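## Task

Set the blue foam block down on the counter itself, not resting on any other object there. Every other block must stay in its original spot and orientation. The robot must not tip over or be left leaning. The block must stay put on its own at the end, with no help from the robot.

## Robot and tools

ROBOT. A Hello Robot Stretch 3 with a single arm: a two-wheeled base (0.33 m long, 0.34 m wide), a lift that slides up a mast, and a telescoping arm that sticks out to the robot's right side. The arm cannot reach forward, so to shift the gripper forward or back you drive the base. Turning in place pivots about the point between the drive wheels, 0.05 m behind the front edge. With the arm in and the wrist folded, a spin sweeps a 0.28 m radius; an unfolded level gripper extends past that. A loose object may occasionally get nudged by something in the scene.

FRAMES. Base frame: origin on the floor between the drive wheels, x ahead, y to the left, z up. hand_pose is reported in it, located where the closed fingertips meet; at zero wrist angles its x axis points up, y back along the arm toward the mast, z toward the rear. Odometry frame equals the base frame at the start of the scene; base_odometry counts wheel rotation only, so slip shows as travel. Heading is positive leftward, -3.142 to 3.142.

execute_actions. Argument actions: a list holding zero or one action. An empty list just reports state and pictures. An action may contain base, joints, contact_limits. Motions begin together and may finish at different moments. base holds exactly one relative command: translate_m (metres, -1 to 1, straight drive measured from the base's last reported position, positive forward; no sideways motion) or rotate_rad (radians, -3.2 to 3.2, turn in place, positive counter-clockwise seen from above). joints is a single dictionary of absolute targets keyed by joint name: lift_m 0 to 1.1 (arm height); arm_m 0 to 0.52 (extension); wrist_yaw_rad -1.345 to 4.42 (0 along the arm, positive toward the front, 3.0 folded over the base); wrist_pitch_rad -1.57 to 0.451 (0 level, negative tips fingertips downward); wrist_roll_rad -2.911 to 2.911 (0 fingers side by side, horizontal); gripper_m -0.089 to 0.179 (larger is wider; real fingertip gap is about 0.007 less when almost shut and 0.025 less fully open, zero under 0.007); head_pan_rad -3.953 to 1.73 (0 forward, positive left, -1.57 faces along the arm); head_tilt_rad -1.53 to 0.419 (0 level, negative down). Done tolerances: ±0.004 for lift, arm, gripper; ±0.02 for yaw, roll, head; ±0.05 for pitch. A joint or base omitted from an action may keep driving toward its earlier target unreported. Any unknown key or out-of-range number rejects the whole call with no motion. Each action ends within 15 s. cameras: list of head_camera, nav_camera, wrist_camera or all; omitted or null gives all, [] gives none. The pictures line lists images in order.

contact_limits: only arm_m, a motor_effort percentage 1 to 100 at which the arm motion halts with contact_stop (negative effort when retracting). Smaller is softer, but too small halts immediately; it also caps the holding force until the next action. The result shows the active, default and maximum limits.

wait: seconds 0 to 10; issues nothing new and returns state and images. zoom_image: camera plus region [x0, y0, x1, y1] in pixels of that camera's newest full image, top-left origin, at most 504 by 504. finished_scene: scene, the number of the scene being closed; irreversible, and it reports success. Call it only when the goal holds by itself. Replying with no tool call ends everything.

RESULTS. base_status and joint_status tell how each motion ended: done (for the base, wheels turned the commanded amount even with slip), off_target (stopped short, may still push), contact_stop, time_out, torque_fault (old target dropped). If a stop is reported, subsequent motion calls in that same reply are skipped. on_its_own covers uncommanded joints; "held at" is the held target, not the position. Arm and lift halt on firm contact and go slack until recommanded; a slack lift may sink under load or be pushed up when closing fingers on a surface. Base, wrist and head push on without stopping. A wrist servo strained for several seconds shuts off for 10 s. motor_effort: percent of maximum, positive toward larger values, bracket is the peak; readings carry offsets and noise. Positive wheel effort drives forward. lidar_m: 12 distances in 30 degree sectors, first straight ahead, counting counter-clockwise (4th left, 7th behind, 10th right), in a plane 0.17 m up, range 0.15 to 12 m, "-" for nothing; it misses clear objects, tabletops, thin legs, and parts hidden by the robot. wrist_depth_mm (45 to 1000) and head_depth_mm (280 to 4000, image sideways): 7 by 7 grids of median depth from the top left. base_tilt in degrees, forward and right positive, with a fixed bias up to about 4. turned_by_wheels and turned_by_imu give turning since the last result.

GRIPPER. Command below the object's width to hold; to let go, open at least 0.02 past where contact began. Readings do not confirm a grasp. Over-squeezing trips a stall guard; resend a different value to grip again.

SPEED. Full base speed (0.30 m/s, 1.9 rad/s) only with lift_m under 0.30, arm_m under 0.03 and wrist_yaw_rad over 2.54; otherwise 0.10 m/s and 0.63 rad/s.

SAFETY. Fold or unfold the wrist only with lift_m 0.32 to 0.95, wrist_pitch_rad -0.4 and roll near 0; once folded the lift may go to 0.25. With yaw below -0.4 keep pitch at -0.5 or lower. Pushing against something rigid with the gripper above roughly 0.45 m can tip the robot, more so with a higher contact limit or a repeated push. Do not drive while holding, hooking or pressing on something immobile. If it snags, reverse the last move in small steps, withdraw the gripper, and drop lift_m near 0.2 if still leaning. Avoid drops, slips, slams and hard hits, and keep other blocks undisturbed.

CAMERAS. head_camera and nav_camera move with the head; wrist_camera rides on the gripper. Intrinsics: head_camera 896x504 pinhole, fx=fy=611.113, cx 448.172, cy 253.99; nav_camera 672x504 fisheye, f 328.66, cx 335.188, cy 252.465; wrist_camera 644x364 pinhole, f 326.21, cx 326.224, cy 180.589.

Each tool is called after "Emit:" in YAML: its name, and indented under it one key for each argument.

## Session

Emit:
execute_actions:
  actions: []

Scene clock: 0.00 s.
base_odometry: x=+0.000 y=+0.000 heading=+0.000 (m, m, rad; odometry frame)
turned_by_wheels: +0.000 (rad since the last result)
turned_by_imu: +0.000 (rad since the last result)
base_tilt: forward=-1.2 right=-0.6 (deg)
lidar_m: 0.98 1.88 1.74 1.78 2.25 1.27 1.27 1.59 1.99 1.86 1.25 1.07
head_depth_mm: 1451 1443 1434 1431 1419 1406 1001 / 1519 1514 1503 1502 1494 1462 1001 / 1579 1595 1586 1572 1565 1534 1008 / 1663 1676 1669 1662 1655 1551 1009 / 1659 1781 1775 1760 1759 1737 1016 / 1665 1891 1878 1867 1862 1853 1021 / 1656 2014 2004 1989 1969 1969 1954
base_status: not commanded
joint_positions: lift_m=+0.497 arm_m=+0.002 wrist_yaw_rad=+2.860 wrist_pitch_rad=-0.485 wrist_roll_rad=+0.006 gripper_m=+0.037 head_pan_rad=+0.009 head_tilt_rad=+0.016
joint_status: not commanded
motor_effort: left_wheel=+0 right_wheel=+0 lift_m=+27 arm_m=+0 wrist_yaw_rad=+1 wrist_pitch_rad=+8 wrist_roll_rad=+0 gripper_m=+0 head_pan_rad=+0 head_tilt_rad=+2 (%)
hand_pose: x=+0.0386 y=+0.0597 z=+0.4950 quat_wxyz=(+0.265, +0.705, +0.071, +0.654) (m; base frame)
wrist_depth_mm: - - - - - - - / - - - - - - - / - - - - - - - / - - - - - - - / 892 - 891 850 880 837 828 / 756 745 - 743 - 713 719 / 656 652 648 642 646 632 624
pictures: head_camera (sideways: a quarter turn clockwise sets it upright), nav_camera (sideways: a quarter turn counterclockwise sets it upright), wrist_camera
Images, in order (width x height): head_camera 896x504, nav_camera 672x504, wrist_camera 644x364.

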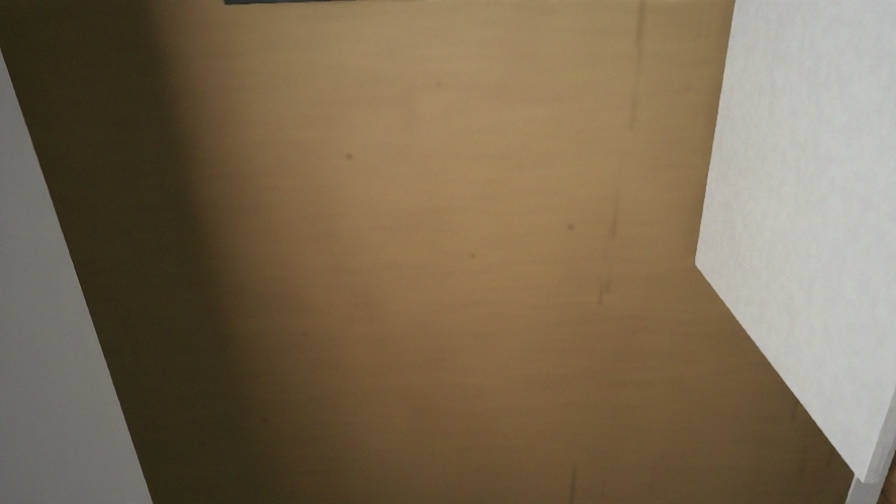

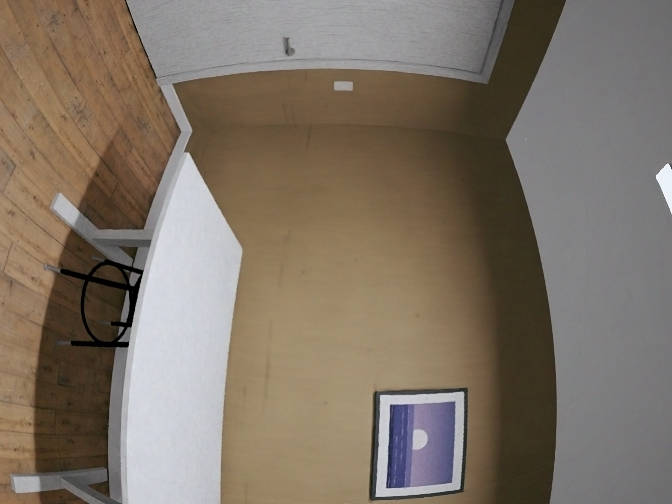

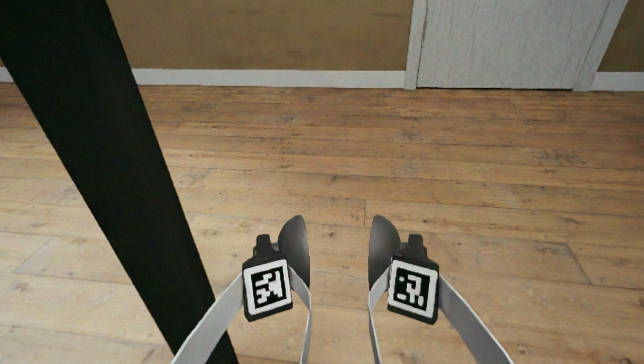

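Emit:
execute_actions:
  actions:
    - {"joints": {"head_pan_rad": -1.2, "head_tilt_rad": -0.6}}
  cameras: ["head_camera", "nav_camera"]

Emit:
execute_actions:
  actions:
    - {"joints": {"head_pan_rad": -2.8, "head_tilt_rad": -0.6}}
  cameras: ["head_camera", "nav_camera"]

Scene clock: 10.70 s.
base_odometry: x=+0.000 y=+0.000 heading=+0.000 (m, m, rad; odometry frame)
turned_by_wheels: +0.000 (rad since the last result)
turned_by_imu: +0.001 (rad since the last result)
base_tilt: forward=-1.1 right=-0.5 (deg)
lidar_m: 0.98 1.88 1.74 1.78 2.24 1.26 1.27 1.60 1.99 1.86 1.25 1.07
head_depth_mm: 1804 1936 2121 2199 1741 1410 1184 / 1954 2126 2277 2200 1760 1419 1188 / 1979 2198 2232 2109 1775 1426 1196 / 1804 1972 2146 2193 1776 1432 1201 / 1633 1773 1943 1225 1792 1445 1211 / 1503 1619 1699 1071 1691 1449 1210 / 1393 1494 1536 1080 1693 1463 1222
base_status: not commanded
joint_positions: lift_m=+0.497 arm_m=+0.002 wrist_yaw_rad=+2.860 wrist_pitch_rad=-0.485 wrist_roll_rad=+0.006 gripper_m=+0.037 head_pan_rad=-1.193 head_tilt_rad=-0.592
joint_status: all done
motor_effort: left_wheel=+0(1) right_wheel=+0(0) lift_m=+27(27) arm_m=+0(0) wrist_yaw_rad=+1(0) wrist_pitch_rad=+8(8) wrist_roll_rad=+0(0) gripper_m=+0(0) head_pan_rad=-3(37) head_tilt_rad=-6(49) (%)
hand_pose: x=+0.0386 y=+0.0597 z=+0.4950 quat_wxyz=(+0.265, +0.705, +0.071, +0.654) (m; base frame)
wrist_depth_mm: - - - - - - - / - - - - - - - / - - - - - - - / - - - - - - - / 891 - 889 867 870 853 818 / 757 750 - 747 - 725 700 / 656 649 633 625 625 623 625
pictures: head_camera (sideways: a quarter turn clockwise sets it upright), nav_camera (sideways: a quarter turn counterclockwise sets it upright)
Images, in order (width x height): head_camera 896x504, nav_camera 672x504.

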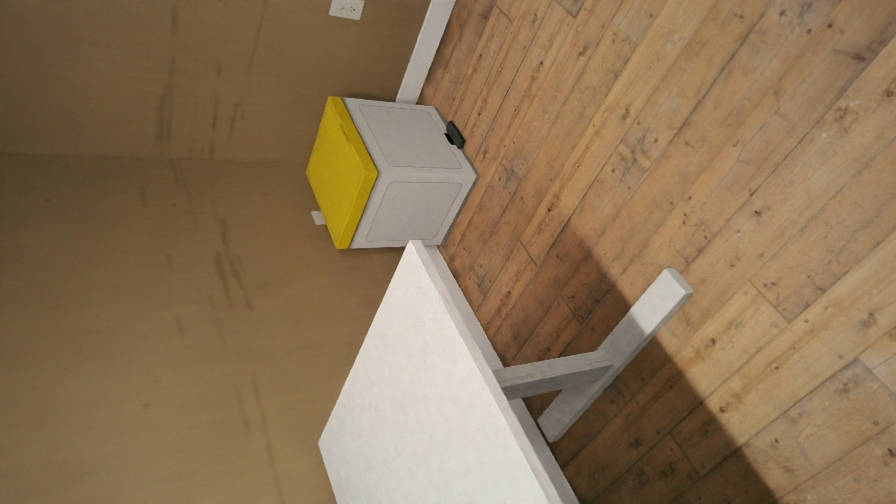

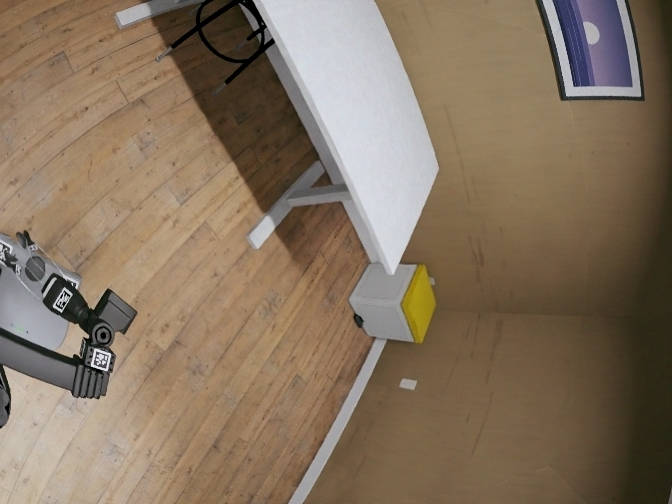

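Scene clock: 12.10 s.
base_odometry: x=+0.000 y=+0.000 heading=+0.000 (m, m, rad; odometry frame)
turned_by_wheels: +0.000 (rad since the last result)
turned_by_imu: +0.000 (rad since the last result)
base_tilt: forward=-1.3 right=-0.5 (deg)
lidar_m: 0.98 1.88 1.74 1.78 2.24 1.27 1.27 1.59 1.99 1.87 1.25 1.07
head_depth_mm: 2787 2845 1327 1459 1598 1405 1181 / 2956 1878 1448 1613 1701 1416 1190 / 2636 1906 1607 1811 1763 1427 1195 / 2366 1985 1790 2050 1774 1437 1203 / 2144 2040 2038 2240 1793 1445 1203 / 1976 2074 2263 2353 1811 1451 1217 / 1822 1953 2090 2218 1823 1451 1221
base_status: not commanded
joint_positions: lift_m=+0.497 arm_m=+0.002 wrist_yaw_rad=+2.860 wrist_pitch_rad=-0.485 wrist_roll_rad=+0.006 gripper_m=+0.037 head_pan_rad=-2.793 head_tilt_rad=-0.592
joint_status: all done
motor_effort: left_wheel=+0(0) right_wheel=+0(1) lift_m=+27(27) arm_m=+0(0) wrist_yaw_rad=+0(1) wrist_pitch_rad=+7(7) wrist_roll_rad=+0(0) gripper_m=+1(0) head_pan_rad=-3(36) head_tilt_rad=-6(5) (%)
hand_pose: x=+0.0386 y=+0.0597 z=+0.4950 quat_wxyz=(+0.265, +0.705, +0.071, +0.654) (m; base frame)
wrist_depth_mm: - - - - - - - / - - - - - - - / - - - - - - - / - - - - - - - / 910 - 883 853 886 849 854 / 777 754 - 729 - 732 717 / 650 653 644 626 619 622 620
pictures: head_camera (sideways: a quarter turn clockwise sets it upright), nav_camera (sideways: a quarter turn counterclockwise sets it upright)
Images, in order (width x height): head_camera 896x504, nav_camera 672x504.

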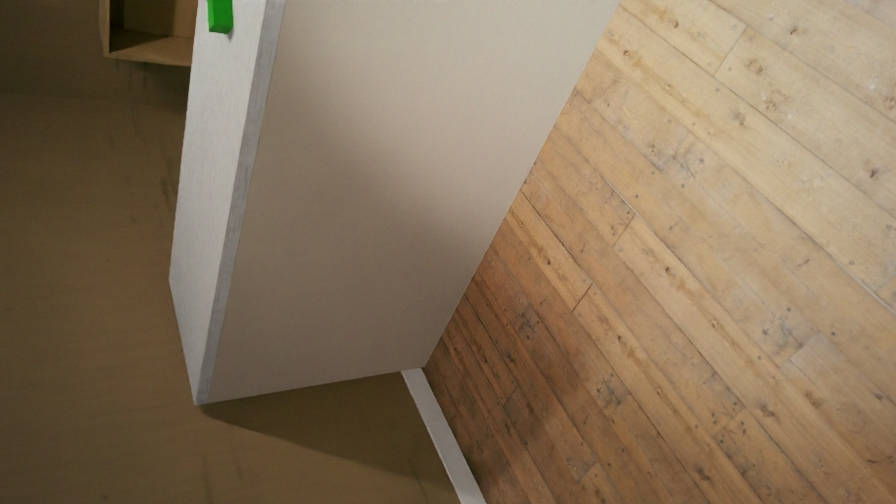

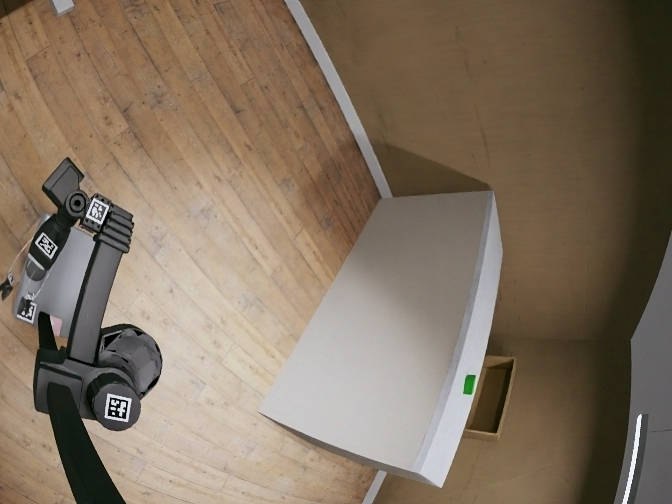

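Emit:
execute_actions:
  actions:
    - {"joints": {"head_pan_rad": -3.7, "head_tilt_rad": -0.4}}
  cameras: ["head_camera", "nav_camera"]

Scene clock: 21.77 s.
base_odometry: x=+0.000 y=+0.000 heading=+0.000 (m, m, rad; odometry frame)
turned_by_wheels: +0.000 (rad since the last result)
turned_by_imu: +0.001 (rad since the last result)
base_tilt: forward=-1.3 right=-0.5 (deg)
lidar_m: 0.98 1.88 1.74 1.78 2.24 1.26 1.26 1.60 1.99 1.87 1.25 1.07
head_depth_mm: 2782 2993 3215 3209 2172 1660 1327 / 2737 2921 3185 3243 2191 1654 1328 / 2726 2918 3111 3269 2219 1675 1341 / 2684 2860 3080 3228 2233 1670 1347 / 2651 2845 3015 3180 2252 1690 1353 / 2626 2789 2931 1337 1401 1518 1354 / 2580 2761 2889 1267 1361 1489 1369
base_status: not commanded
joint_positions: lift_m=+0.497 arm_m=+0.002 wrist_yaw_rad=+2.860 wrist_pitch_rad=-0.485 wrist_roll_rad=+0.006 gripper_m=+0.037 head_pan_rad=-3.693 head_tilt_rad=-0.409
joint_status: all done
motor_effort: left_wheel=+0(0) right_wheel=+1(0) lift_m=+27(28) arm_m=+0(0) wrist_yaw_rad=+1(1) wrist_pitch_rad=+8(8) wrist_roll_rad=+0(0) gripper_m=+0(0) head_pan_rad=-4(39) head_tilt_rad=+6(28) (%)
hand_pose: x=+0.0386 y=+0.0597 z=+0.4950 quat_wxyz=(+0.265, +0.705, +0.071, +0.654) (m; base frame)
wrist_depth_mm: - - - - - - - / - - - - - - - / - - - - - - - / - - - - - - - / 925 - 895 864 886 858 821 / 766 750 - 732 - 722 707 / 667 649 651 639 645 616 627
pictures: head_camera (sideways: a quarter turn clockwise sets it upright), nav_camera (sideways: a quarter turn counterclockwise sets it upright)
Images, in order (width x height): head_camera 896x504, nav_camera 672x504.

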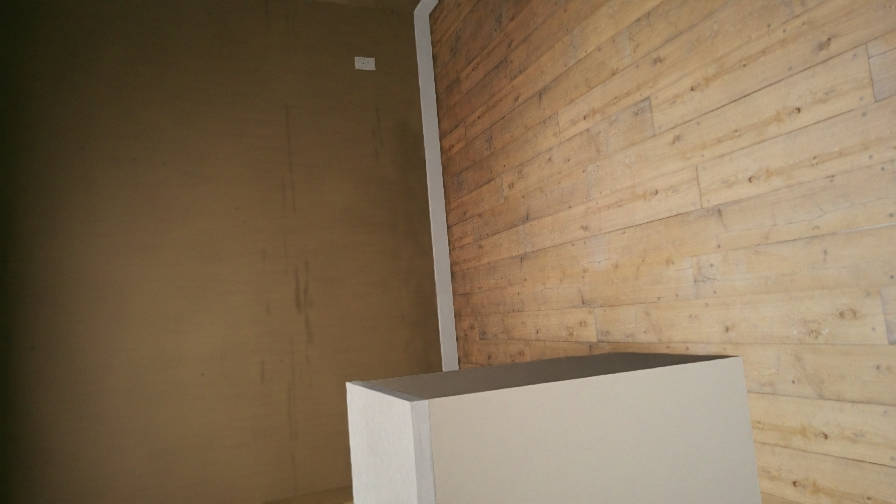

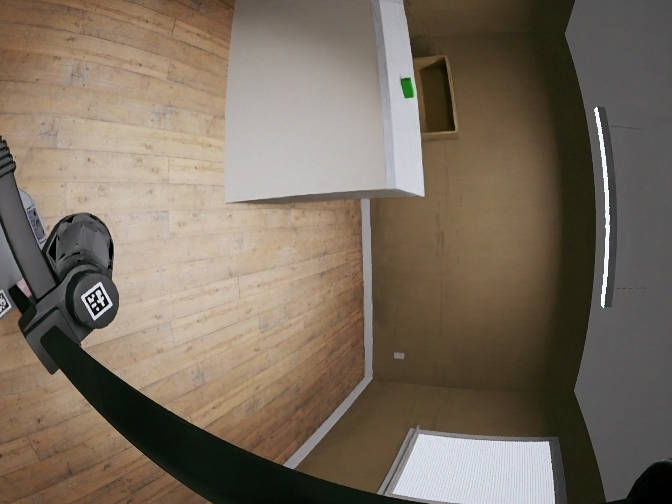

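Emit:
execute_actions:
  actions:
    - {"joints": {"lift_m": 0.26, "wrist_yaw_rad": 3.0, "wrist_pitch_rad": -0.4, "head_pan_rad": 0.3, "head_tilt_rad": -0.5}}
  cameras: []

Emit:
execute_actions:
  actions:
    - {"base": {"rotate_rad": 2.33}}
  cameras: ["nav_camera"]

Emit:
execute_actions:
  actions:
    - {"base": {"translate_m": 1.0}}
  cameras: ["nav_camera"]

Scene clock: 51.10 s.
base_odometry: x=+0.000 y=+0.000 heading=+0.000 (m, m, rad; odometry frame)
turned_by_wheels: +0.000 (rad since the last result)
turned_by_imu: +0.002 (rad since the last result)
base_tilt: forward=-1.2 right=-0.5 (deg)
lidar_m: 0.98 1.88 1.74 1.78 2.24 1.26 1.27 1.59 1.98 1.87 1.25 1.07
head_depth_mm: 1342 1444 1555 1214 994 1478 1254 / 1448 1556 1672 1222 1509 1526 1256 / 1553 1691 1843 1236 1912 1499 1265 / 1695 1851 2030 2188 1987 1554 1271 / 1851 2016 2222 2395 2005 1555 1271 / 1820 1941 2053 2200 2013 1572 1287 / 1658 1757 1851 1967 1988 1582 1291
base_status: not commanded
joint_positions: lift_m=+0.260 arm_m=+0.002 wrist_yaw_rad=+2.999 wrist_pitch_rad=-0.421 wrist_roll_rad=+0.006 gripper_m=+0.037 head_pan_rad=+0.293 head_tilt_rad=-0.493
joint_status: all done
motor_effort: left_wheel=+0(0) right_wheel=+1(0) lift_m=+22(25) arm_m=+0(0) wrist_yaw_rad=+1(6) wrist_pitch_rad=+11(12) wrist_roll_rad=+0(0) gripper_m=+0(0) head_pan_rad=+3(37) head_tilt_rad=-5(20) (%)
hand_pose: x=+0.0107 y=+0.0745 z=+0.2722 quat_wxyz=(+0.198, +0.702, +0.098, +0.677) (m; base frame)
wrist_depth_mm: - - - - - - - / - - - - - - - / - - - - 960 946 912 / 785 764 752 748 715 714 709 / 622 602 608 589 598 576 567 / 507 504 - - - 481 475 / 450 - - - 415 409 407
pictures: none
No camera images: the call's "cameras" was empty. Leave "cameras" out to get every camera's image.

Scene clock: 53.77 s.
base_odometry: x=+0.000 y=+0.000 heading=+2.330 (m, m, rad; odometry frame)
turned_by_wheels: +2.330 (rad since the last result)
turned_by_imu: +2.304 (rad since the last result)
base_tilt: forward=-1.1 right=-0.8 (deg)
lidar_m: 2.78 1.26 1.34 1.98 2.01 1.83 1.25 1.07 0.98 1.77 1.74 1.89
head_depth_mm: 2703 2987 3243 2665 1943 1516 1247 / 2698 2936 3210 2705 1955 1530 1252 / 2651 2884 3178 2767 1977 1536 1264 / 2626 2896 3165 2795 1990 1551 1267 / 2604 2835 3134 2797 1926 1558 1274 / 2590 2815 1623 1329 1458 1560 1278 / 2571 2766 1492 1290 1435 1526 1290
base_status: done
joint_positions: lift_m=+0.260 arm_m=+0.002 wrist_yaw_rad=+2.999 wrist_pitch_rad=-0.421 wrist_roll_rad=+0.006 gripper_m=+0.037 head_pan_rad=+0.293 head_tilt_rad=-0.494
joint_status: not commanded
motor_effort: left_wheel=-3(13) right_wheel=+3(6) lift_m=+22(22) arm_m=+0(1) wrist_yaw_rad=+2(3) wrist_pitch_rad=+11(11) wrist_roll_rad=+0(0) gripper_m=+0(0) head_pan_rad=+3(3) head_tilt_rad=-4(5) (%)
hand_pose: x=+0.0106 y=+0.0745 z=+0.2722 quat_wxyz=(+0.197, +0.702, +0.098, +0.677) (m; base frame)
wrist_depth_mm: - - - - - - - / - - - - - - - / - - - - 980 941 914 / 804 773 738 747 731 718 710 / 622 607 632 601 607 577 557 / 516 505 - - - 478 476 / 445 - - - 415 413 409
pictures: nav_camera (sideways: a quarter turn counterclockwise sets it upright)
Images, in order (width x height): nav_camera 672x504.

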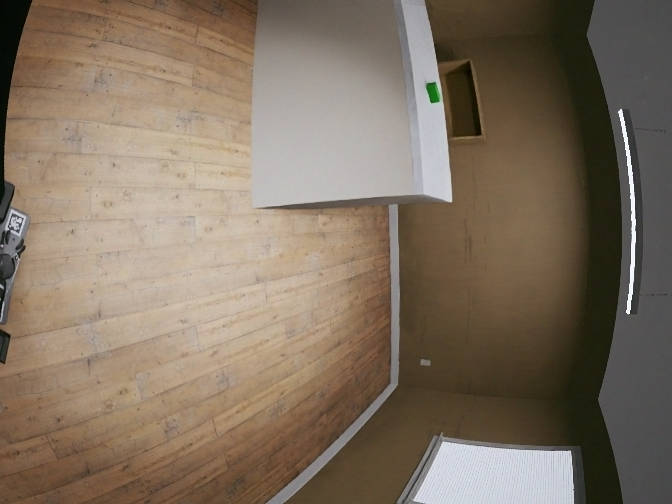

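Scene clock: 58.87 s.
base_odometry: x=-0.688 y=+0.726 heading=+2.330 (m, m, rad; odometry frame)
turned_by_wheels: +0.000 (rad since the last result)
turned_by_imu: +0.006 (rad since the last result)
base_tilt: forward=-1.2 right=-0.7 (deg)
lidar_m: 2.15 2.27 0.73 0.66 2.23 2.58 2.25 2.01 1.72 1.38 1.35 1.45
head_depth_mm: 1965 2130 2352 2508 1940 1521 1257 / 1915 2096 2308 2479 1961 1534 1255 / 1903 2077 2269 2472 1971 1539 1265 / 1890 2045 2244 2447 1999 1547 1268 / 1870 2026 2211 2394 2010 1559 1274 / 1844 2005 2178 2390 2023 1558 1281 / 1845 1978 2154 2384 2025 1577 1287
base_status: done
joint_positions: lift_m=+0.260 arm_m=+0.002 wrist_yaw_rad=+2.999 wrist_pitch_rad=-0.421 wrist_roll_rad=+0.006 gripper_m=+0.037 head_pan_rad=+0.293 head_tilt_rad=-0.494
joint_status: not commanded
motor_effort: left_wheel=-4(10) right_wheel=+2(4) lift_m=+22(22) arm_m=+0(0) wrist_yaw_rad=+1(2) wrist_pitch_rad=+11(11) wrist_roll_rad=+0(0) gripper_m=+0(0) head_pan_rad=+3(3) head_tilt_rad=-4(4) (%)
hand_pose: x=+0.0105 y=+0.0746 z=+0.2723 quat_wxyz=(+0.197, +0.702, +0.098, +0.677) (m; base frame)
wrist_depth_mm: - - - 686 737 903 - / - - - 732 811 - - / - - - 796 867 963 959 / 783 765 754 740 722 703 708 / 619 622 610 596 607 579 562 / 516 511 - - - 482 476 / 448 - - - 412 413 408
pictures: nav_camera (sideways: a quarter turn counterclockwise sets it upright)
Images, in order (width x height): nav_camera 672x504.

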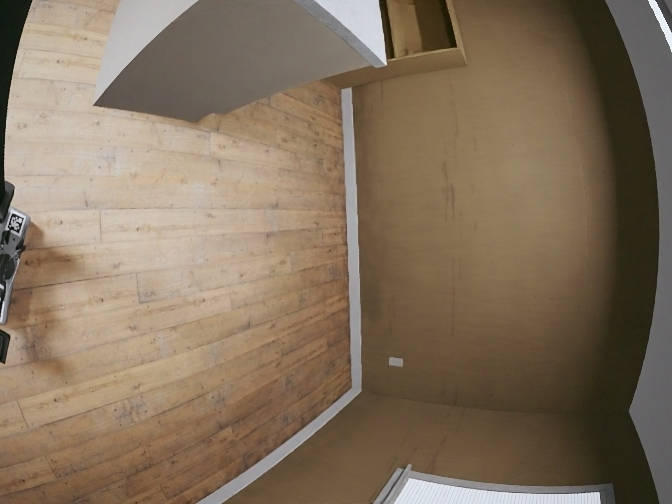

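Emit:
execute_actions:
  actions:
    - {"base": {"rotate_rad": 0.40}, "joints": {"head_pan_rad": 0.9}}
  cameras: []

Emit:
execute_actions:
  actions:
    - {"base": {"translate_m": 1.0}}
  cameras: ["head_camera", "nav_camera"]

Scene clock: 65.97 s.
base_odometry: x=-0.688 y=+0.726 heading=+2.730 (m, m, rad; odometry frame)
turned_by_wheels: +0.400 (rad since the last result)
turned_by_imu: +0.396 (rad since the last result)
base_tilt: forward=-1.1 right=-0.5 (deg)
lidar_m: 2.28 0.82 0.66 1.24 2.47 2.24 1.82 1.95 1.41 1.36 1.40 1.88
head_depth_mm: 2185 2318 2335 2313 1870 1527 1254 / 2371 2519 2644 973 1090 1269 1256 / 2630 2777 2679 886 948 1079 1202 / 2566 2768 1407 840 837 939 1068 / 2375 2568 1432 850 807 946 1182 / 2220 2366 1457 914 1028 1312 1278 / 2074 2189 1487 1117 1460 1572 1288
base_status: done
joint_positions: lift_m=+0.260 arm_m=+0.002 wrist_yaw_rad=+2.999 wrist_pitch_rad=-0.421 wrist_roll_rad=+0.006 gripper_m=+0.037 head_pan_rad=+0.893 head_tilt_rad=-0.495
joint_status: all done
motor_effort: left_wheel=-4(14) right_wheel=+2(7) lift_m=+22(22) arm_m=+0(1) wrist_yaw_rad=+1(1) wrist_pitch_rad=+10(10) wrist_roll_rad=+0(0) gripper_m=+0(0) head_pan_rad=+3(34) head_tilt_rad=-3(4) (%)
hand_pose: x=+0.0105 y=+0.0746 z=+0.2723 quat_wxyz=(+0.197, +0.702, +0.098, +0.677) (m; base frame)
wrist_depth_mm: - - - - 812 596 605 / - - - - 828 655 661 / - - - - 863 717 735 / 809 777 750 762 729 720 696 / 618 611 622 597 603 571 558 / 509 502 - - - 482 471 / 448 - - - 417 414 403
pictures: none
No camera images: the call's "cameras" was empty. Leave "cameras" out to get every camera's image.

Scene clock: 71.07 s.
base_odometry: x=-1.604 y=+1.126 heading=+2.729 (m, m, rad; odometry frame)
turned_by_wheels: +0.000 (rad since the last result)
turned_by_imu: +0.006 (rad since the last result)
base_tilt: forward=-1.3 right=-0.6 (deg)
lidar_m: 1.28 1.33 1.57 0.59 0.60 0.81 3.00 1.93 1.39 1.33 1.38 1.34
head_depth_mm: 1227 1308 1402 1513 1644 1523 1256 / 1347 1445 1565 1694 1807 1534 1255 / 1486 1600 1656 1840 1926 1544 1265 / 1675 1758 1918 1810 1901 1546 1268 / 1899 2066 2160 2385 2001 1558 1273 / 2168 2329 2437 2610 2023 1562 1283 / 2081 2221 2368 2509 2034 1584 1284
base_status: done
joint_positions: lift_m=+0.260 arm_m=+0.002 wrist_yaw_rad=+2.999 wrist_pitch_rad=-0.421 wrist_roll_rad=+0.006 gripper_m=+0.037 head_pan_rad=+0.893 head_tilt_rad=-0.495
joint_status: not commanded
motor_effort: left_wheel=-4(10) right_wheel=+2(7) lift_m=+23(22) arm_m=-1(1) wrist_yaw_rad=+1(1) wrist_pitch_rad=+10(10) wrist_roll_rad=+0(0) gripper_m=+0(0) head_pan_rad=+4(3) head_tilt_rad=-4(4) (%)
hand_pose: x=+0.0105 y=+0.0746 z=+0.2723 quat_wxyz=(+0.197, +0.702, +0.098, +0.677) (m; base frame)
wrist_depth_mm: 513 - 636 - - - - / 562 - 606 - - - - / 592 614 922 - 993 950 934 / 641 678 748 733 718 717 703 / 622 612 619 593 603 579 568 / 510 510 - - - 484 477 / 446 - - - 416 410 406
pictures: head_camera (sideways: a quarter turn clockwise sets it upright), nav_camera (sideways: a quarter turn counterclockwise sets it upright)
Images, in order (width x height): head_camera 896x504, nav_camera 672x504.

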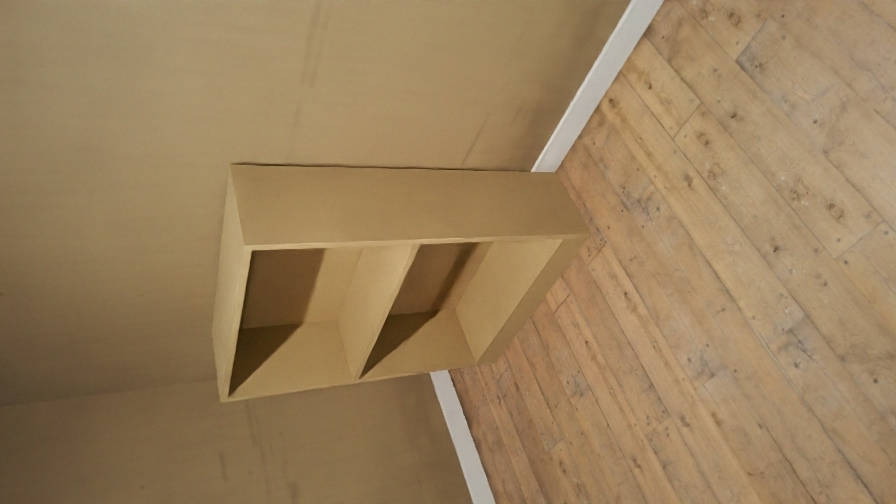

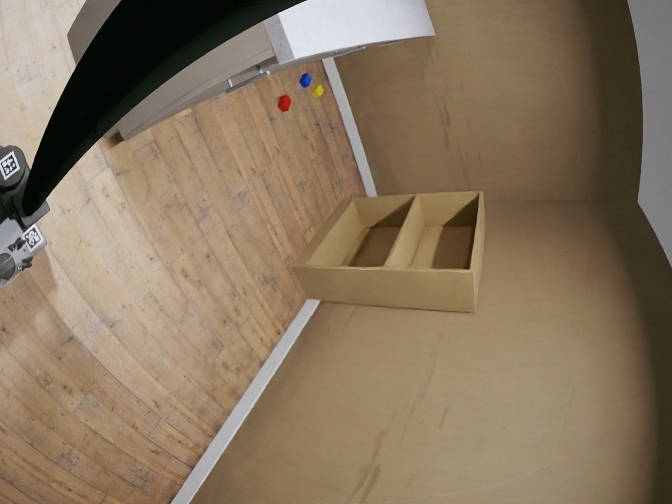

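Emit:
execute_actions:
  actions:
    - {"base": {"translate_m": 0.45}, "joints": {"head_pan_rad": 1.7, "head_tilt_rad": -0.6}}
  cameras: ["head_camera", "nav_camera"]

Scene clock: 87.87 s.
base_odometry: x=-2.017 y=+1.306 heading=+2.729 (m, m, rad; odometry frame)
turned_by_wheels: +0.000 (rad since the last result)
turned_by_imu: +0.004 (rad since the last result)
base_tilt: forward=-1.2 right=-0.5 (deg)
lidar_m: 0.84 0.87 1.17 2.06 0.79 0.83 3.27 1.91 1.38 1.32 1.21 0.87
head_depth_mm: 1945 2151 2352 2128 1742 1405 1184 / 1968 2160 2417 2291 1753 1420 1188 / 1995 2198 2444 2313 1765 1425 1197 / 2010 2214 2457 2335 1778 1435 1198 / 2029 2168 2119 2146 1794 1461 1234 / 2045 2081 1451 1570 - - - / 2065 2201 - - - - -
base_status: done
joint_positions: lift_m=+0.260 arm_m=+0.002 wrist_yaw_rad=+2.999 wrist_pitch_rad=-0.421 wrist_roll_rad=+0.006 gripper_m=+0.037 head_pan_rad=+1.693 head_tilt_rad=-0.592
joint_status: all done
motor_effort: left_wheel=-3(10) right_wheel=+1(6) lift_m=+22(22) arm_m=+0(0) wrist_yaw_rad=+1(0) wrist_pitch_rad=+10(10) wrist_roll_rad=+0(0) gripper_m=+0(1) head_pan_rad=+3(37) head_tilt_rad=-5(22) (%)
hand_pose: x=+0.0105 y=+0.0746 z=+0.2724 quat_wxyz=(+0.197, +0.702, +0.098, +0.677) (m; base frame)
wrist_depth_mm: 733 - - - - - 859 / 726 - - - - - 876 / 767 - - - 966 957 836 / 748 761 760 743 730 712 713 / 616 611 633 599 604 575 573 / 508 514 - - - 474 477 / 445 - - - 412 414 409
pictures: head_camera (sideways: a quarter turn clockwise sets it upright), nav_camera (sideways: a quarter turn counterclockwise sets it upright)
Images, in order (width x height): head_camera 896x504, nav_camera 672x504.

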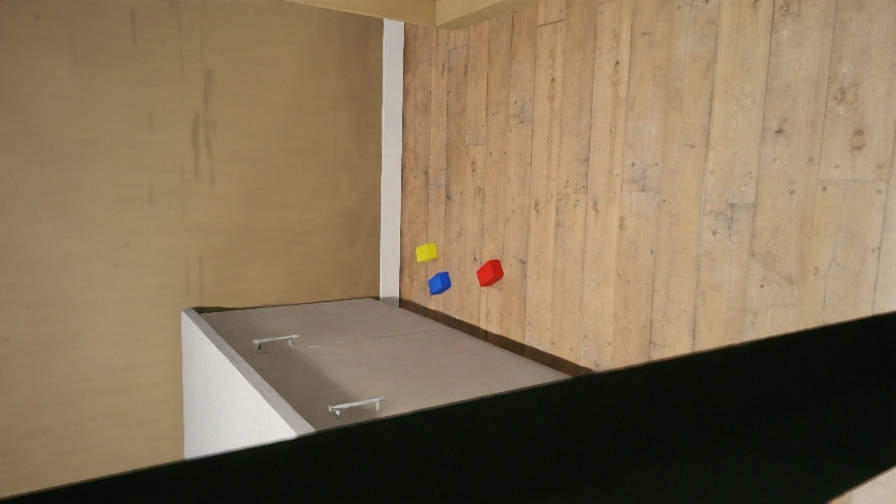

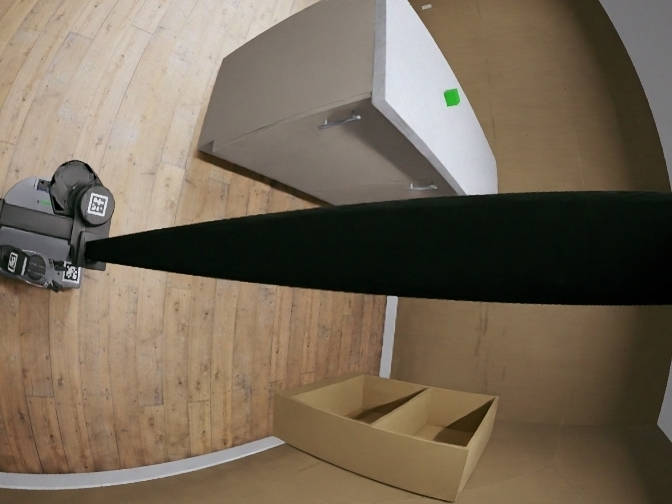

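Emit:
execute_actions:
  actions:
    - {"base": {"rotate_rad": -1.69}, "joints": {"head_pan_rad": -2.8, "head_tilt_rad": -0.7}}
  cameras: []

Emit:
execute_actions:
  actions:
    - {"base": {"translate_m": -1.0}}
  cameras: ["head_camera", "nav_camera"]

Scene clock: 153.70 s.
base_odometry: x=-2.017 y=+1.306 heading=+1.039 (m, m, rad; odometry frame)
turned_by_wheels: -1.690 (rad since the last result)
turned_by_imu: -1.668 (rad since the last result)
base_tilt: forward=-1.3 right=-0.7 (deg)
lidar_m: 1.32 1.34 0.90 0.84 0.85 1.06 2.06 0.85 0.79 3.46 2.16 1.43
head_depth_mm: 1938 2153 2405 1978 1586 1324 1133 / 1993 2216 2444 2003 1600 1330 1141 / 2022 2287 2488 2026 1610 1339 1141 / 2045 1989 2182 2039 1620 1344 1148 / 2092 1487 1478 1568 1578 1350 1154 / 2150 1312 1114 1166 1237 1300 1158 / 2238 1333 923 925 1045 1280 1164
base_status: done
joint_positions: lift_m=+0.260 arm_m=+0.002 wrist_yaw_rad=+2.999 wrist_pitch_rad=-0.421 wrist_roll_rad=+0.006 gripper_m=+0.037 head_pan_rad=-2.793 head_tilt_rad=-0.692
joint_status: all done
motor_effort: left_wheel=+4(16) right_wheel=-1(7) lift_m=+22(23) arm_m=+0(1) wrist_yaw_rad=+1(1) wrist_pitch_rad=+10(10) wrist_roll_rad=+0(0) gripper_m=+0(0) head_pan_rad=-3(38) head_tilt_rad=-6(22) (%)
hand_pose: x=+0.0105 y=+0.0746 z=+0.2724 quat_wxyz=(+0.197, +0.702, +0.098, +0.677) (m; base frame)
wrist_depth_mm: 709 - 771 793 871 926 - / 748 - 832 868 936 - - / 793 824 886 921 972 962 924 / 799 781 765 754 716 715 709 / 613 601 617 597 596 574 566 / 503 501 - - - 477 469 / 446 - - - 415 412 406
pictures: none
No camera images: the call's "cameras" was empty. Leave "cameras" out to get every camera's image.

Scene clock: 158.70 s.
base_odometry: x=-2.523 y=+0.444 heading=+1.040 (m, m, rad; odometry frame)
turned_by_wheels: +0.000 (rad since the last result)
turned_by_imu: -0.003 (rad since the last result)
base_tilt: forward=-1.2 right=-0.5 (deg)
lidar_m: 2.31 1.17 0.77 0.71 0.48 0.86 1.09 1.06 0.70 0.65 0.65 2.50
head_depth_mm: 1145 1277 1441 1665 1596 1319 1130 / 1174 1312 1487 1716 1596 1328 1138 / 1197 1343 1522 1769 1615 1334 1144 / 1225 1377 1577 1815 1623 1343 1150 / 1250 1411 1630 1856 1624 1353 1155 / 1286 1381 1390 1458 1544 1357 1156 / 1313 1331 1108 1157 1209 1290 1166
base_status: done
joint_positions: lift_m=+0.260 arm_m=+0.002 wrist_yaw_rad=+2.999 wrist_pitch_rad=-0.421 wrist_roll_rad=+0.006 gripper_m=+0.037 head_pan_rad=-2.793 head_tilt_rad=-0.692
joint_status: not commanded
motor_effort: left_wheel=+4(10) right_wheel=-1(7) lift_m=+22(22) arm_m=-1(1) wrist_yaw_rad=+1(1) wrist_pitch_rad=+10(10) wrist_roll_rad=+0(0) gripper_m=+0(1) head_pan_rad=-3(3) head_tilt_rad=-5(6) (%)
hand_pose: x=+0.0105 y=+0.0746 z=+0.2724 quat_wxyz=(+0.197, +0.702, +0.098, +0.677) (m; base frame)
wrist_depth_mm: 408 - 663 710 751 790 871 / 436 - 701 752 807 880 941 / 627 523 764 802 860 916 926 / 585 531 758 747 738 713 703 / 491 533 621 594 605 576 566 / 508 508 - - - 479 472 / 451 - - - 412 409 407
pictures: head_camera (sideways: a quarter turn clockwise sets it upright), nav_camera (sideways: a quarter turn counterclockwise sets it upright)
Images, in order (width x height): head_camera 896x504, nav_camera 672x504.

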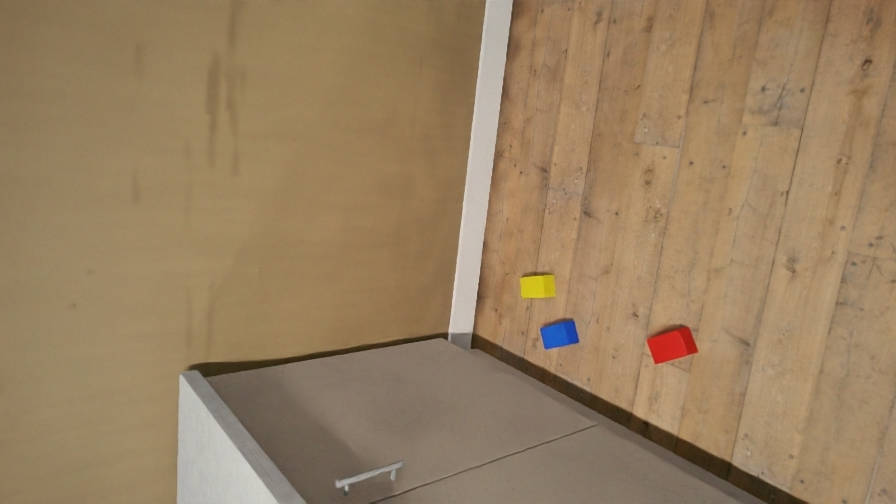

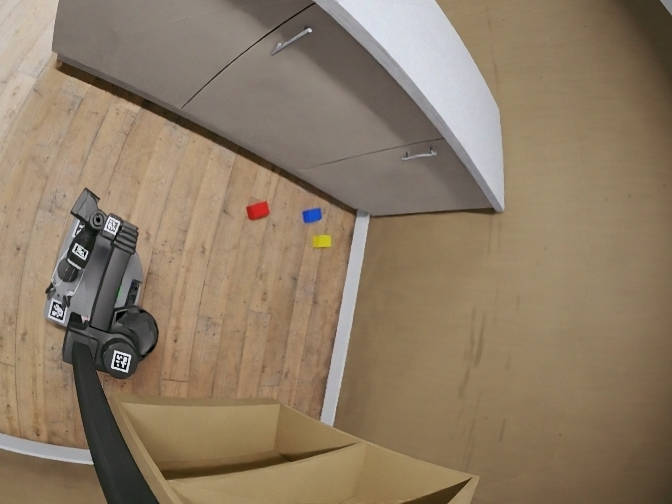

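Emit:
execute_actions:
  actions:
    - {"base": {"translate_m": -0.6}, "joints": {"head_pan_rad": -1.9, "head_tilt_rad": -1.0}}
  cameras: []

Emit:
execute_actions:
  actions:
    - {"base": {"rotate_rad": -0.53}, "joints": {"lift_m": 0.45, "head_pan_rad": -1.57, "head_tilt_rad": -1.0}}
  cameras: []

Emit:
execute_actions:
  actions:
    - {"joints": {"wrist_yaw_rad": 0.0, "gripper_m": 0.15}}

Scene clock: 195.07 s.
base_odometry: x=-2.827 y=-0.073 heading=+1.040 (m, m, rad; odometry frame)
turned_by_wheels: +0.000 (rad since the last result)
turned_by_imu: -0.001 (rad since the last result)
base_tilt: forward=-1.2 right=-0.6 (deg)
lidar_m: 2.90 1.05 0.49 0.60 0.61 0.53 0.85 0.85 0.78 0.72 0.73 0.92
head_depth_mm: 836 1038 1306 1444 1322 1167 1088 / 813 959 1213 1504 1325 1179 - / 792 896 1102 1442 1333 1209 - / 776 836 1021 1310 1337 1217 1047 / 783 786 946 1187 1352 1201 1078 / 794 739 880 1092 1335 1201 1086 / 802 697 826 1006 1314 1212 1091
base_status: done
joint_positions: lift_m=+0.260 arm_m=+0.002 wrist_yaw_rad=+2.999 wrist_pitch_rad=-0.420 wrist_roll_rad=+0.006 gripper_m=+0.037 head_pan_rad=-1.907 head_tilt_rad=-0.987
joint_status: all done
motor_effort: left_wheel=+4(10) right_wheel=-3(8) lift_m=+22(22) arm_m=-1(1) wrist_yaw_rad=+0(2) wrist_pitch_rad=+10(11) wrist_roll_rad=+0(0) gripper_m=+0(0) head_pan_rad=+3(37) head_tilt_rad=-9(38) (%)
hand_pose: x=+0.0105 y=+0.0746 z=+0.2724 quat_wxyz=(+0.197, +0.702, +0.098, +0.677) (m; base frame)
wrist_depth_mm: 502 - 568 597 620 468 781 / 534 - 606 645 674 508 828 / 569 600 670 684 669 836 873 / 575 578 563 564 545 671 698 / 465 459 476 511 540 574 571 / 429 467 - - - 480 476 / 437 - - - 417 414 404
pictures: none
No camera images: the call's "cameras" was empty. Leave "cameras" out to get every camera's image.

Scene clock: 197.63 s.
base_odometry: x=-2.827 y=-0.073 heading=+0.510 (m, m, rad; odometry frame)
turned_by_wheels: -0.530 (rad since the last result)
turned_by_imu: -0.523 (rad since the last result)
base_tilt: forward=-1.0 right=-0.5 (deg)
lidar_m: 0.91 2.90 1.05 0.49 0.60 0.61 0.53 0.85 0.86 0.79 0.72 0.73
head_depth_mm: 890 1010 1164 1385 1324 1173 1075 / 949 1119 1336 1479 1325 1217 - / 859 1045 1299 1518 1335 1224 - / 825 939 1144 1449 1337 1226 1074 / 786 855 1022 1268 1349 1199 1080 / 792 788 922 1119 1351 1205 1080 / 802 712 846 1001 1295 1215 1092
base_status: done
joint_positions: lift_m=+0.450 arm_m=+0.002 wrist_yaw_rad=+2.999 wrist_pitch_rad=-0.420 wrist_roll_rad=+0.006 gripper_m=+0.037 head_pan_rad=-1.577 head_tilt_rad=-0.988
joint_status: all done
motor_effort: left_wheel=+4(13) right_wheel=-2(10) lift_m=+33(34) arm_m=-1(1) wrist_yaw_rad=+2(1) wrist_pitch_rad=+10(10) wrist_roll_rad=+0(0) gripper_m=+0(0) head_pan_rad=+3(25) head_tilt_rad=-8(9) (%)
hand_pose: x=+0.0105 y=+0.0746 z=+0.4619 quat_wxyz=(+0.197, +0.702, +0.098, +0.677) (m; base frame)
wrist_depth_mm: 461 - 611 522 - - - / 479 - 665 572 - - - / 501 565 727 629 - - - / 522 596 807 719 - - - / 551 637 751 752 898 834 832 / 580 630 - 704 - 717 680 / 539 527 - 614 614 602 610
pictures: none
No camera images: the call's "cameras" was empty. Leave "cameras" out to get every camera's image.

Scene clock: 200.13 s.
base_odometry: x=-2.827 y=-0.073 heading=+0.510 (m, m, rad; odometry frame)
turned_by_wheels: +0.000 (rad since the last result)
turned_by_imu: +0.001 (rad since the last result)
base_tilt: forward=-1.3 right=-0.7 (deg)
lidar_m: 0.91 2.90 1.05 0.49 0.60 0.61 0.53 0.85 0.86 0.79 0.72 0.73
head_depth_mm: 892 1012 1166 1377 1319 1176 1074 / 950 1115 1344 1481 1321 1219 - / 857 1043 1304 1514 1337 - - / 825 943 1145 1449 1344 1176 1073 / 786 857 1021 1269 1349 1202 1079 / 793 786 922 1120 1356 1204 1085 / 800 712 847 1001 1293 1213 1091
base_status: not commanded
joint_positions: lift_m=+0.450 arm_m=+0.002 wrist_yaw_rad=+0.002 wrist_pitch_rad=-0.420 wrist_roll_rad=+0.006 gripper_m=+0.150 head_pan_rad=-1.577 head_tilt_rad=-0.988
joint_status: all done
motor_effort: left_wheel=+4(4) right_wheel=-2(2) lift_m=+32(33) arm_m=-1(1) wrist_yaw_rad=-2(2) wrist_pitch_rad=+10(10) wrist_roll_rad=+0(0) gripper_m=+0(96) head_pan_rad=+3(3) head_tilt_rad=-9(8) (%)
hand_pose: x=-0.0212 y=-0.3714 z=+0.4619 quat_wxyz=(+0.690, +0.148, -0.693, -0.148) (m; base frame)
wrist_depth_mm: 391 441 510 604 723 624 516 / 414 461 533 638 753 650 537 / 426 492 579 701 827 679 551 / 455 522 617 757 935 712 577 / 477 539 721 839 850 767 602 / 510 561 729 694 683 707 603 / 584 618 625 620 621 599 586
pictures: head_camera (sideways: a quarter turn clockwise sets it upright), nav_camera (sideways: a quarter turn counterclockwise sets it upright), wrist_camera
Images, in order (width x height): head_camera 896x504, nav_camera 672x504, wrist_camera 644x364.

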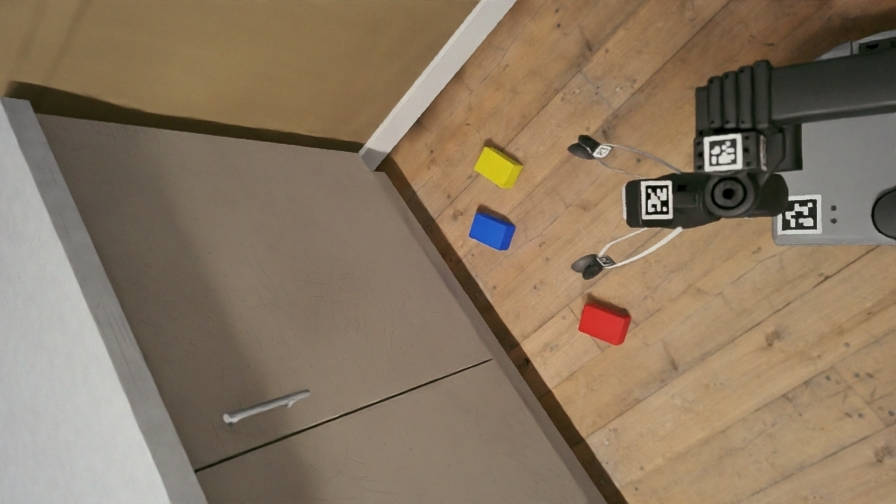

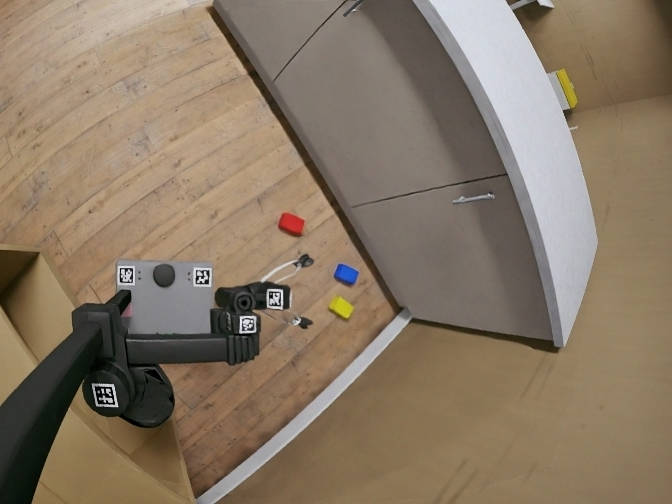

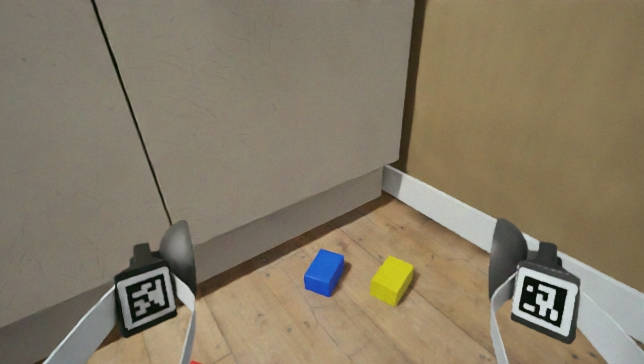

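Emit:
execute_actions:
  actions:
    - {"base": {"translate_m": 0.04}, "joints": {"wrist_yaw_rad": -0.3, "wrist_pitch_rad": -1.1, "arm_m": 0.42, "lift_m": 0.32, "gripper_m": 0.12}}
  cameras: ["head_camera", "wrist_camera"]

Scene clock: 235.67 s.
base_odometry: x=-2.792 y=-0.054 heading=+0.510 (m, m, rad; odometry frame)
turned_by_wheels: +0.000 (rad since the last result)
turned_by_imu: +0.002 (rad since the last result)
base_tilt: forward=-1.3 right=-0.6 (deg)
lidar_m: 0.88 2.87 1.10 0.48 0.63 0.63 0.57 0.88 0.89 0.76 0.70 0.71
head_depth_mm: 926 1048 1208 1413 1323 1173 1076 / 924 1125 1369 1499 1317 1186 - / 850 1007 1255 1579 1329 1185 - / 802 907 1102 1437 1335 1190 1075 / 782 827 987 1220 1349 1199 1081 / 791 759 885 1082 1337 1203 1087 / 801 697 812 966 1194 1212 1089
base_status: done
joint_positions: lift_m=+0.320 arm_m=+0.420 wrist_yaw_rad=-0.300 wrist_pitch_rad=-1.104 wrist_roll_rad=+0.006 gripper_m=+0.120 head_pan_rad=-1.577 head_tilt_rad=-0.988
joint_status: all done
motor_effort: left_wheel=+4(11) right_wheel=-3(2) lift_m=+22(28) arm_m=+2(1) wrist_yaw_rad=+0(2) wrist_pitch_rad=+3(12) wrist_roll_rad=+0(0) gripper_m=+0(94) head_pan_rad=+3(3) head_tilt_rad=-8(9) (%)
hand_pose: x=-0.0493 y=-0.6541 z=+0.2193 quat_wxyz=(+0.538, +0.276, -0.652, -0.458) (m; base frame)
wrist_depth_mm: 198 238 392 486 485 466 400 / 215 261 450 458 449 447 434 / 233 362 432 436 421 420 413 / 254 406 415 399 365 400 391 / 348 399 393 388 382 377 372 / 376 380 373 370 364 - 355 / 364 360 355 349 343 341 340
pictures: head_camera (sideways: a quarter turn clockwise sets it upright), wrist_camera
Images, in order (width x height): head_camera 896x504, wrist_camera 644x364.

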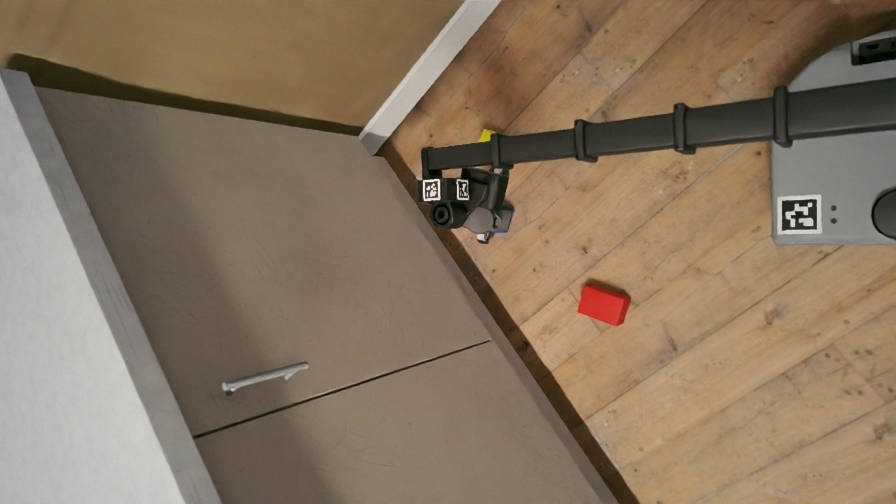

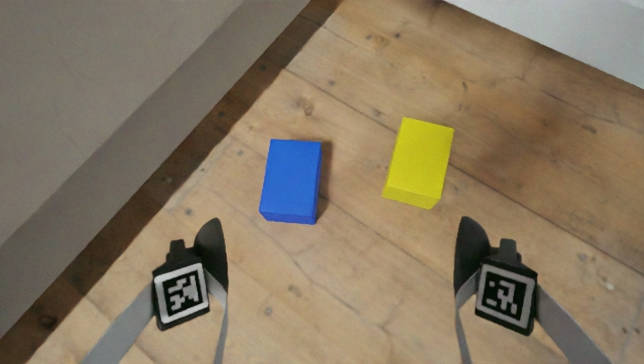

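Emit:
execute_actions:
  actions:
    - {"base": {"translate_m": 0.037}, "joints": {"wrist_pitch_rad": -0.85, "arm_m": 0.468, "lift_m": 0.19}}
  cameras: ["head_camera", "wrist_camera"]

Scene clock: 272.90 s.
base_odometry: x=-2.760 y=-0.036 heading=+0.510 (m, m, rad; odometry frame)
turned_by_wheels: +0.000 (rad since the last result)
turned_by_imu: +0.002 (rad since the last result)
base_tilt: forward=-1.1 right=-0.6 (deg)
lidar_m: 0.85 2.84 1.13 0.48 0.65 0.66 0.61 0.91 0.92 0.74 0.68 0.68
head_depth_mm: 954 1082 1249 1431 1316 1172 1073 / 892 1099 1371 1510 1324 1189 - / 824 972 1211 1550 1334 1184 - / 779 877 1065 1396 1341 1189 1072 / 782 790 949 1182 1347 1195 1082 / 792 733 860 1044 1312 1203 1086 / 801 678 786 936 1157 1210 1090
base_status: done
joint_positions: lift_m=+0.190 arm_m=+0.468 wrist_yaw_rad=-0.300 wrist_pitch_rad=-0.865 wrist_roll_rad=+0.006 gripper_m=+0.120 head_pan_rad=-1.577 head_tilt_rad=-0.988
joint_status: all done
motor_effort: left_wheel=+3(10) right_wheel=-2(2) lift_m=+22(23) arm_m=+2(3) wrist_yaw_rad=+0(1) wrist_pitch_rad=+8(9) wrist_roll_rad=+0(0) gripper_m=+0(0) head_pan_rad=+3(3) head_tilt_rad=-8(8) (%)
hand_pose: x=-0.0653 y=-0.7539 z=+0.1183 quat_wxyz=(+0.589, +0.196, -0.680, -0.390) (m; base frame)
wrist_depth_mm: 129 151 193 368 453 399 350 / 137 163 292 399 411 396 377 / 147 240 326 370 364 358 350 / 213 264 329 330 325 317 316 / 230 291 306 255 293 248 283 / 252 281 276 230 269 - 262 / 257 256 254 245 247 244 244
pictures: head_camera (sideways: a quarter turn clockwise sets it upright), wrist_camera
Images, in order (width x height): head_camera 896x504, wrist_camera 644x364.

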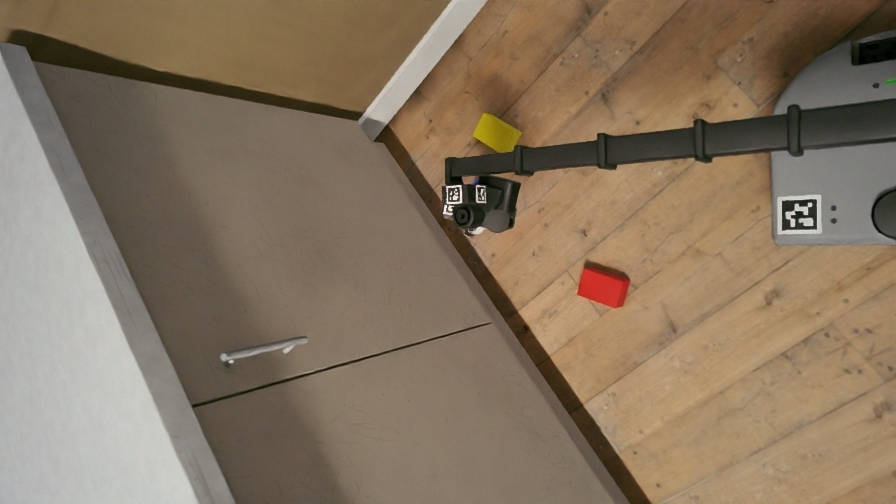

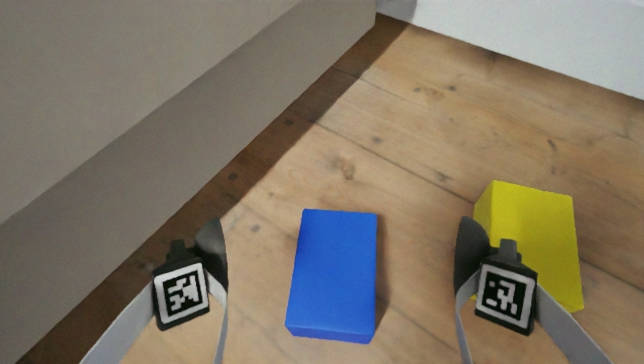

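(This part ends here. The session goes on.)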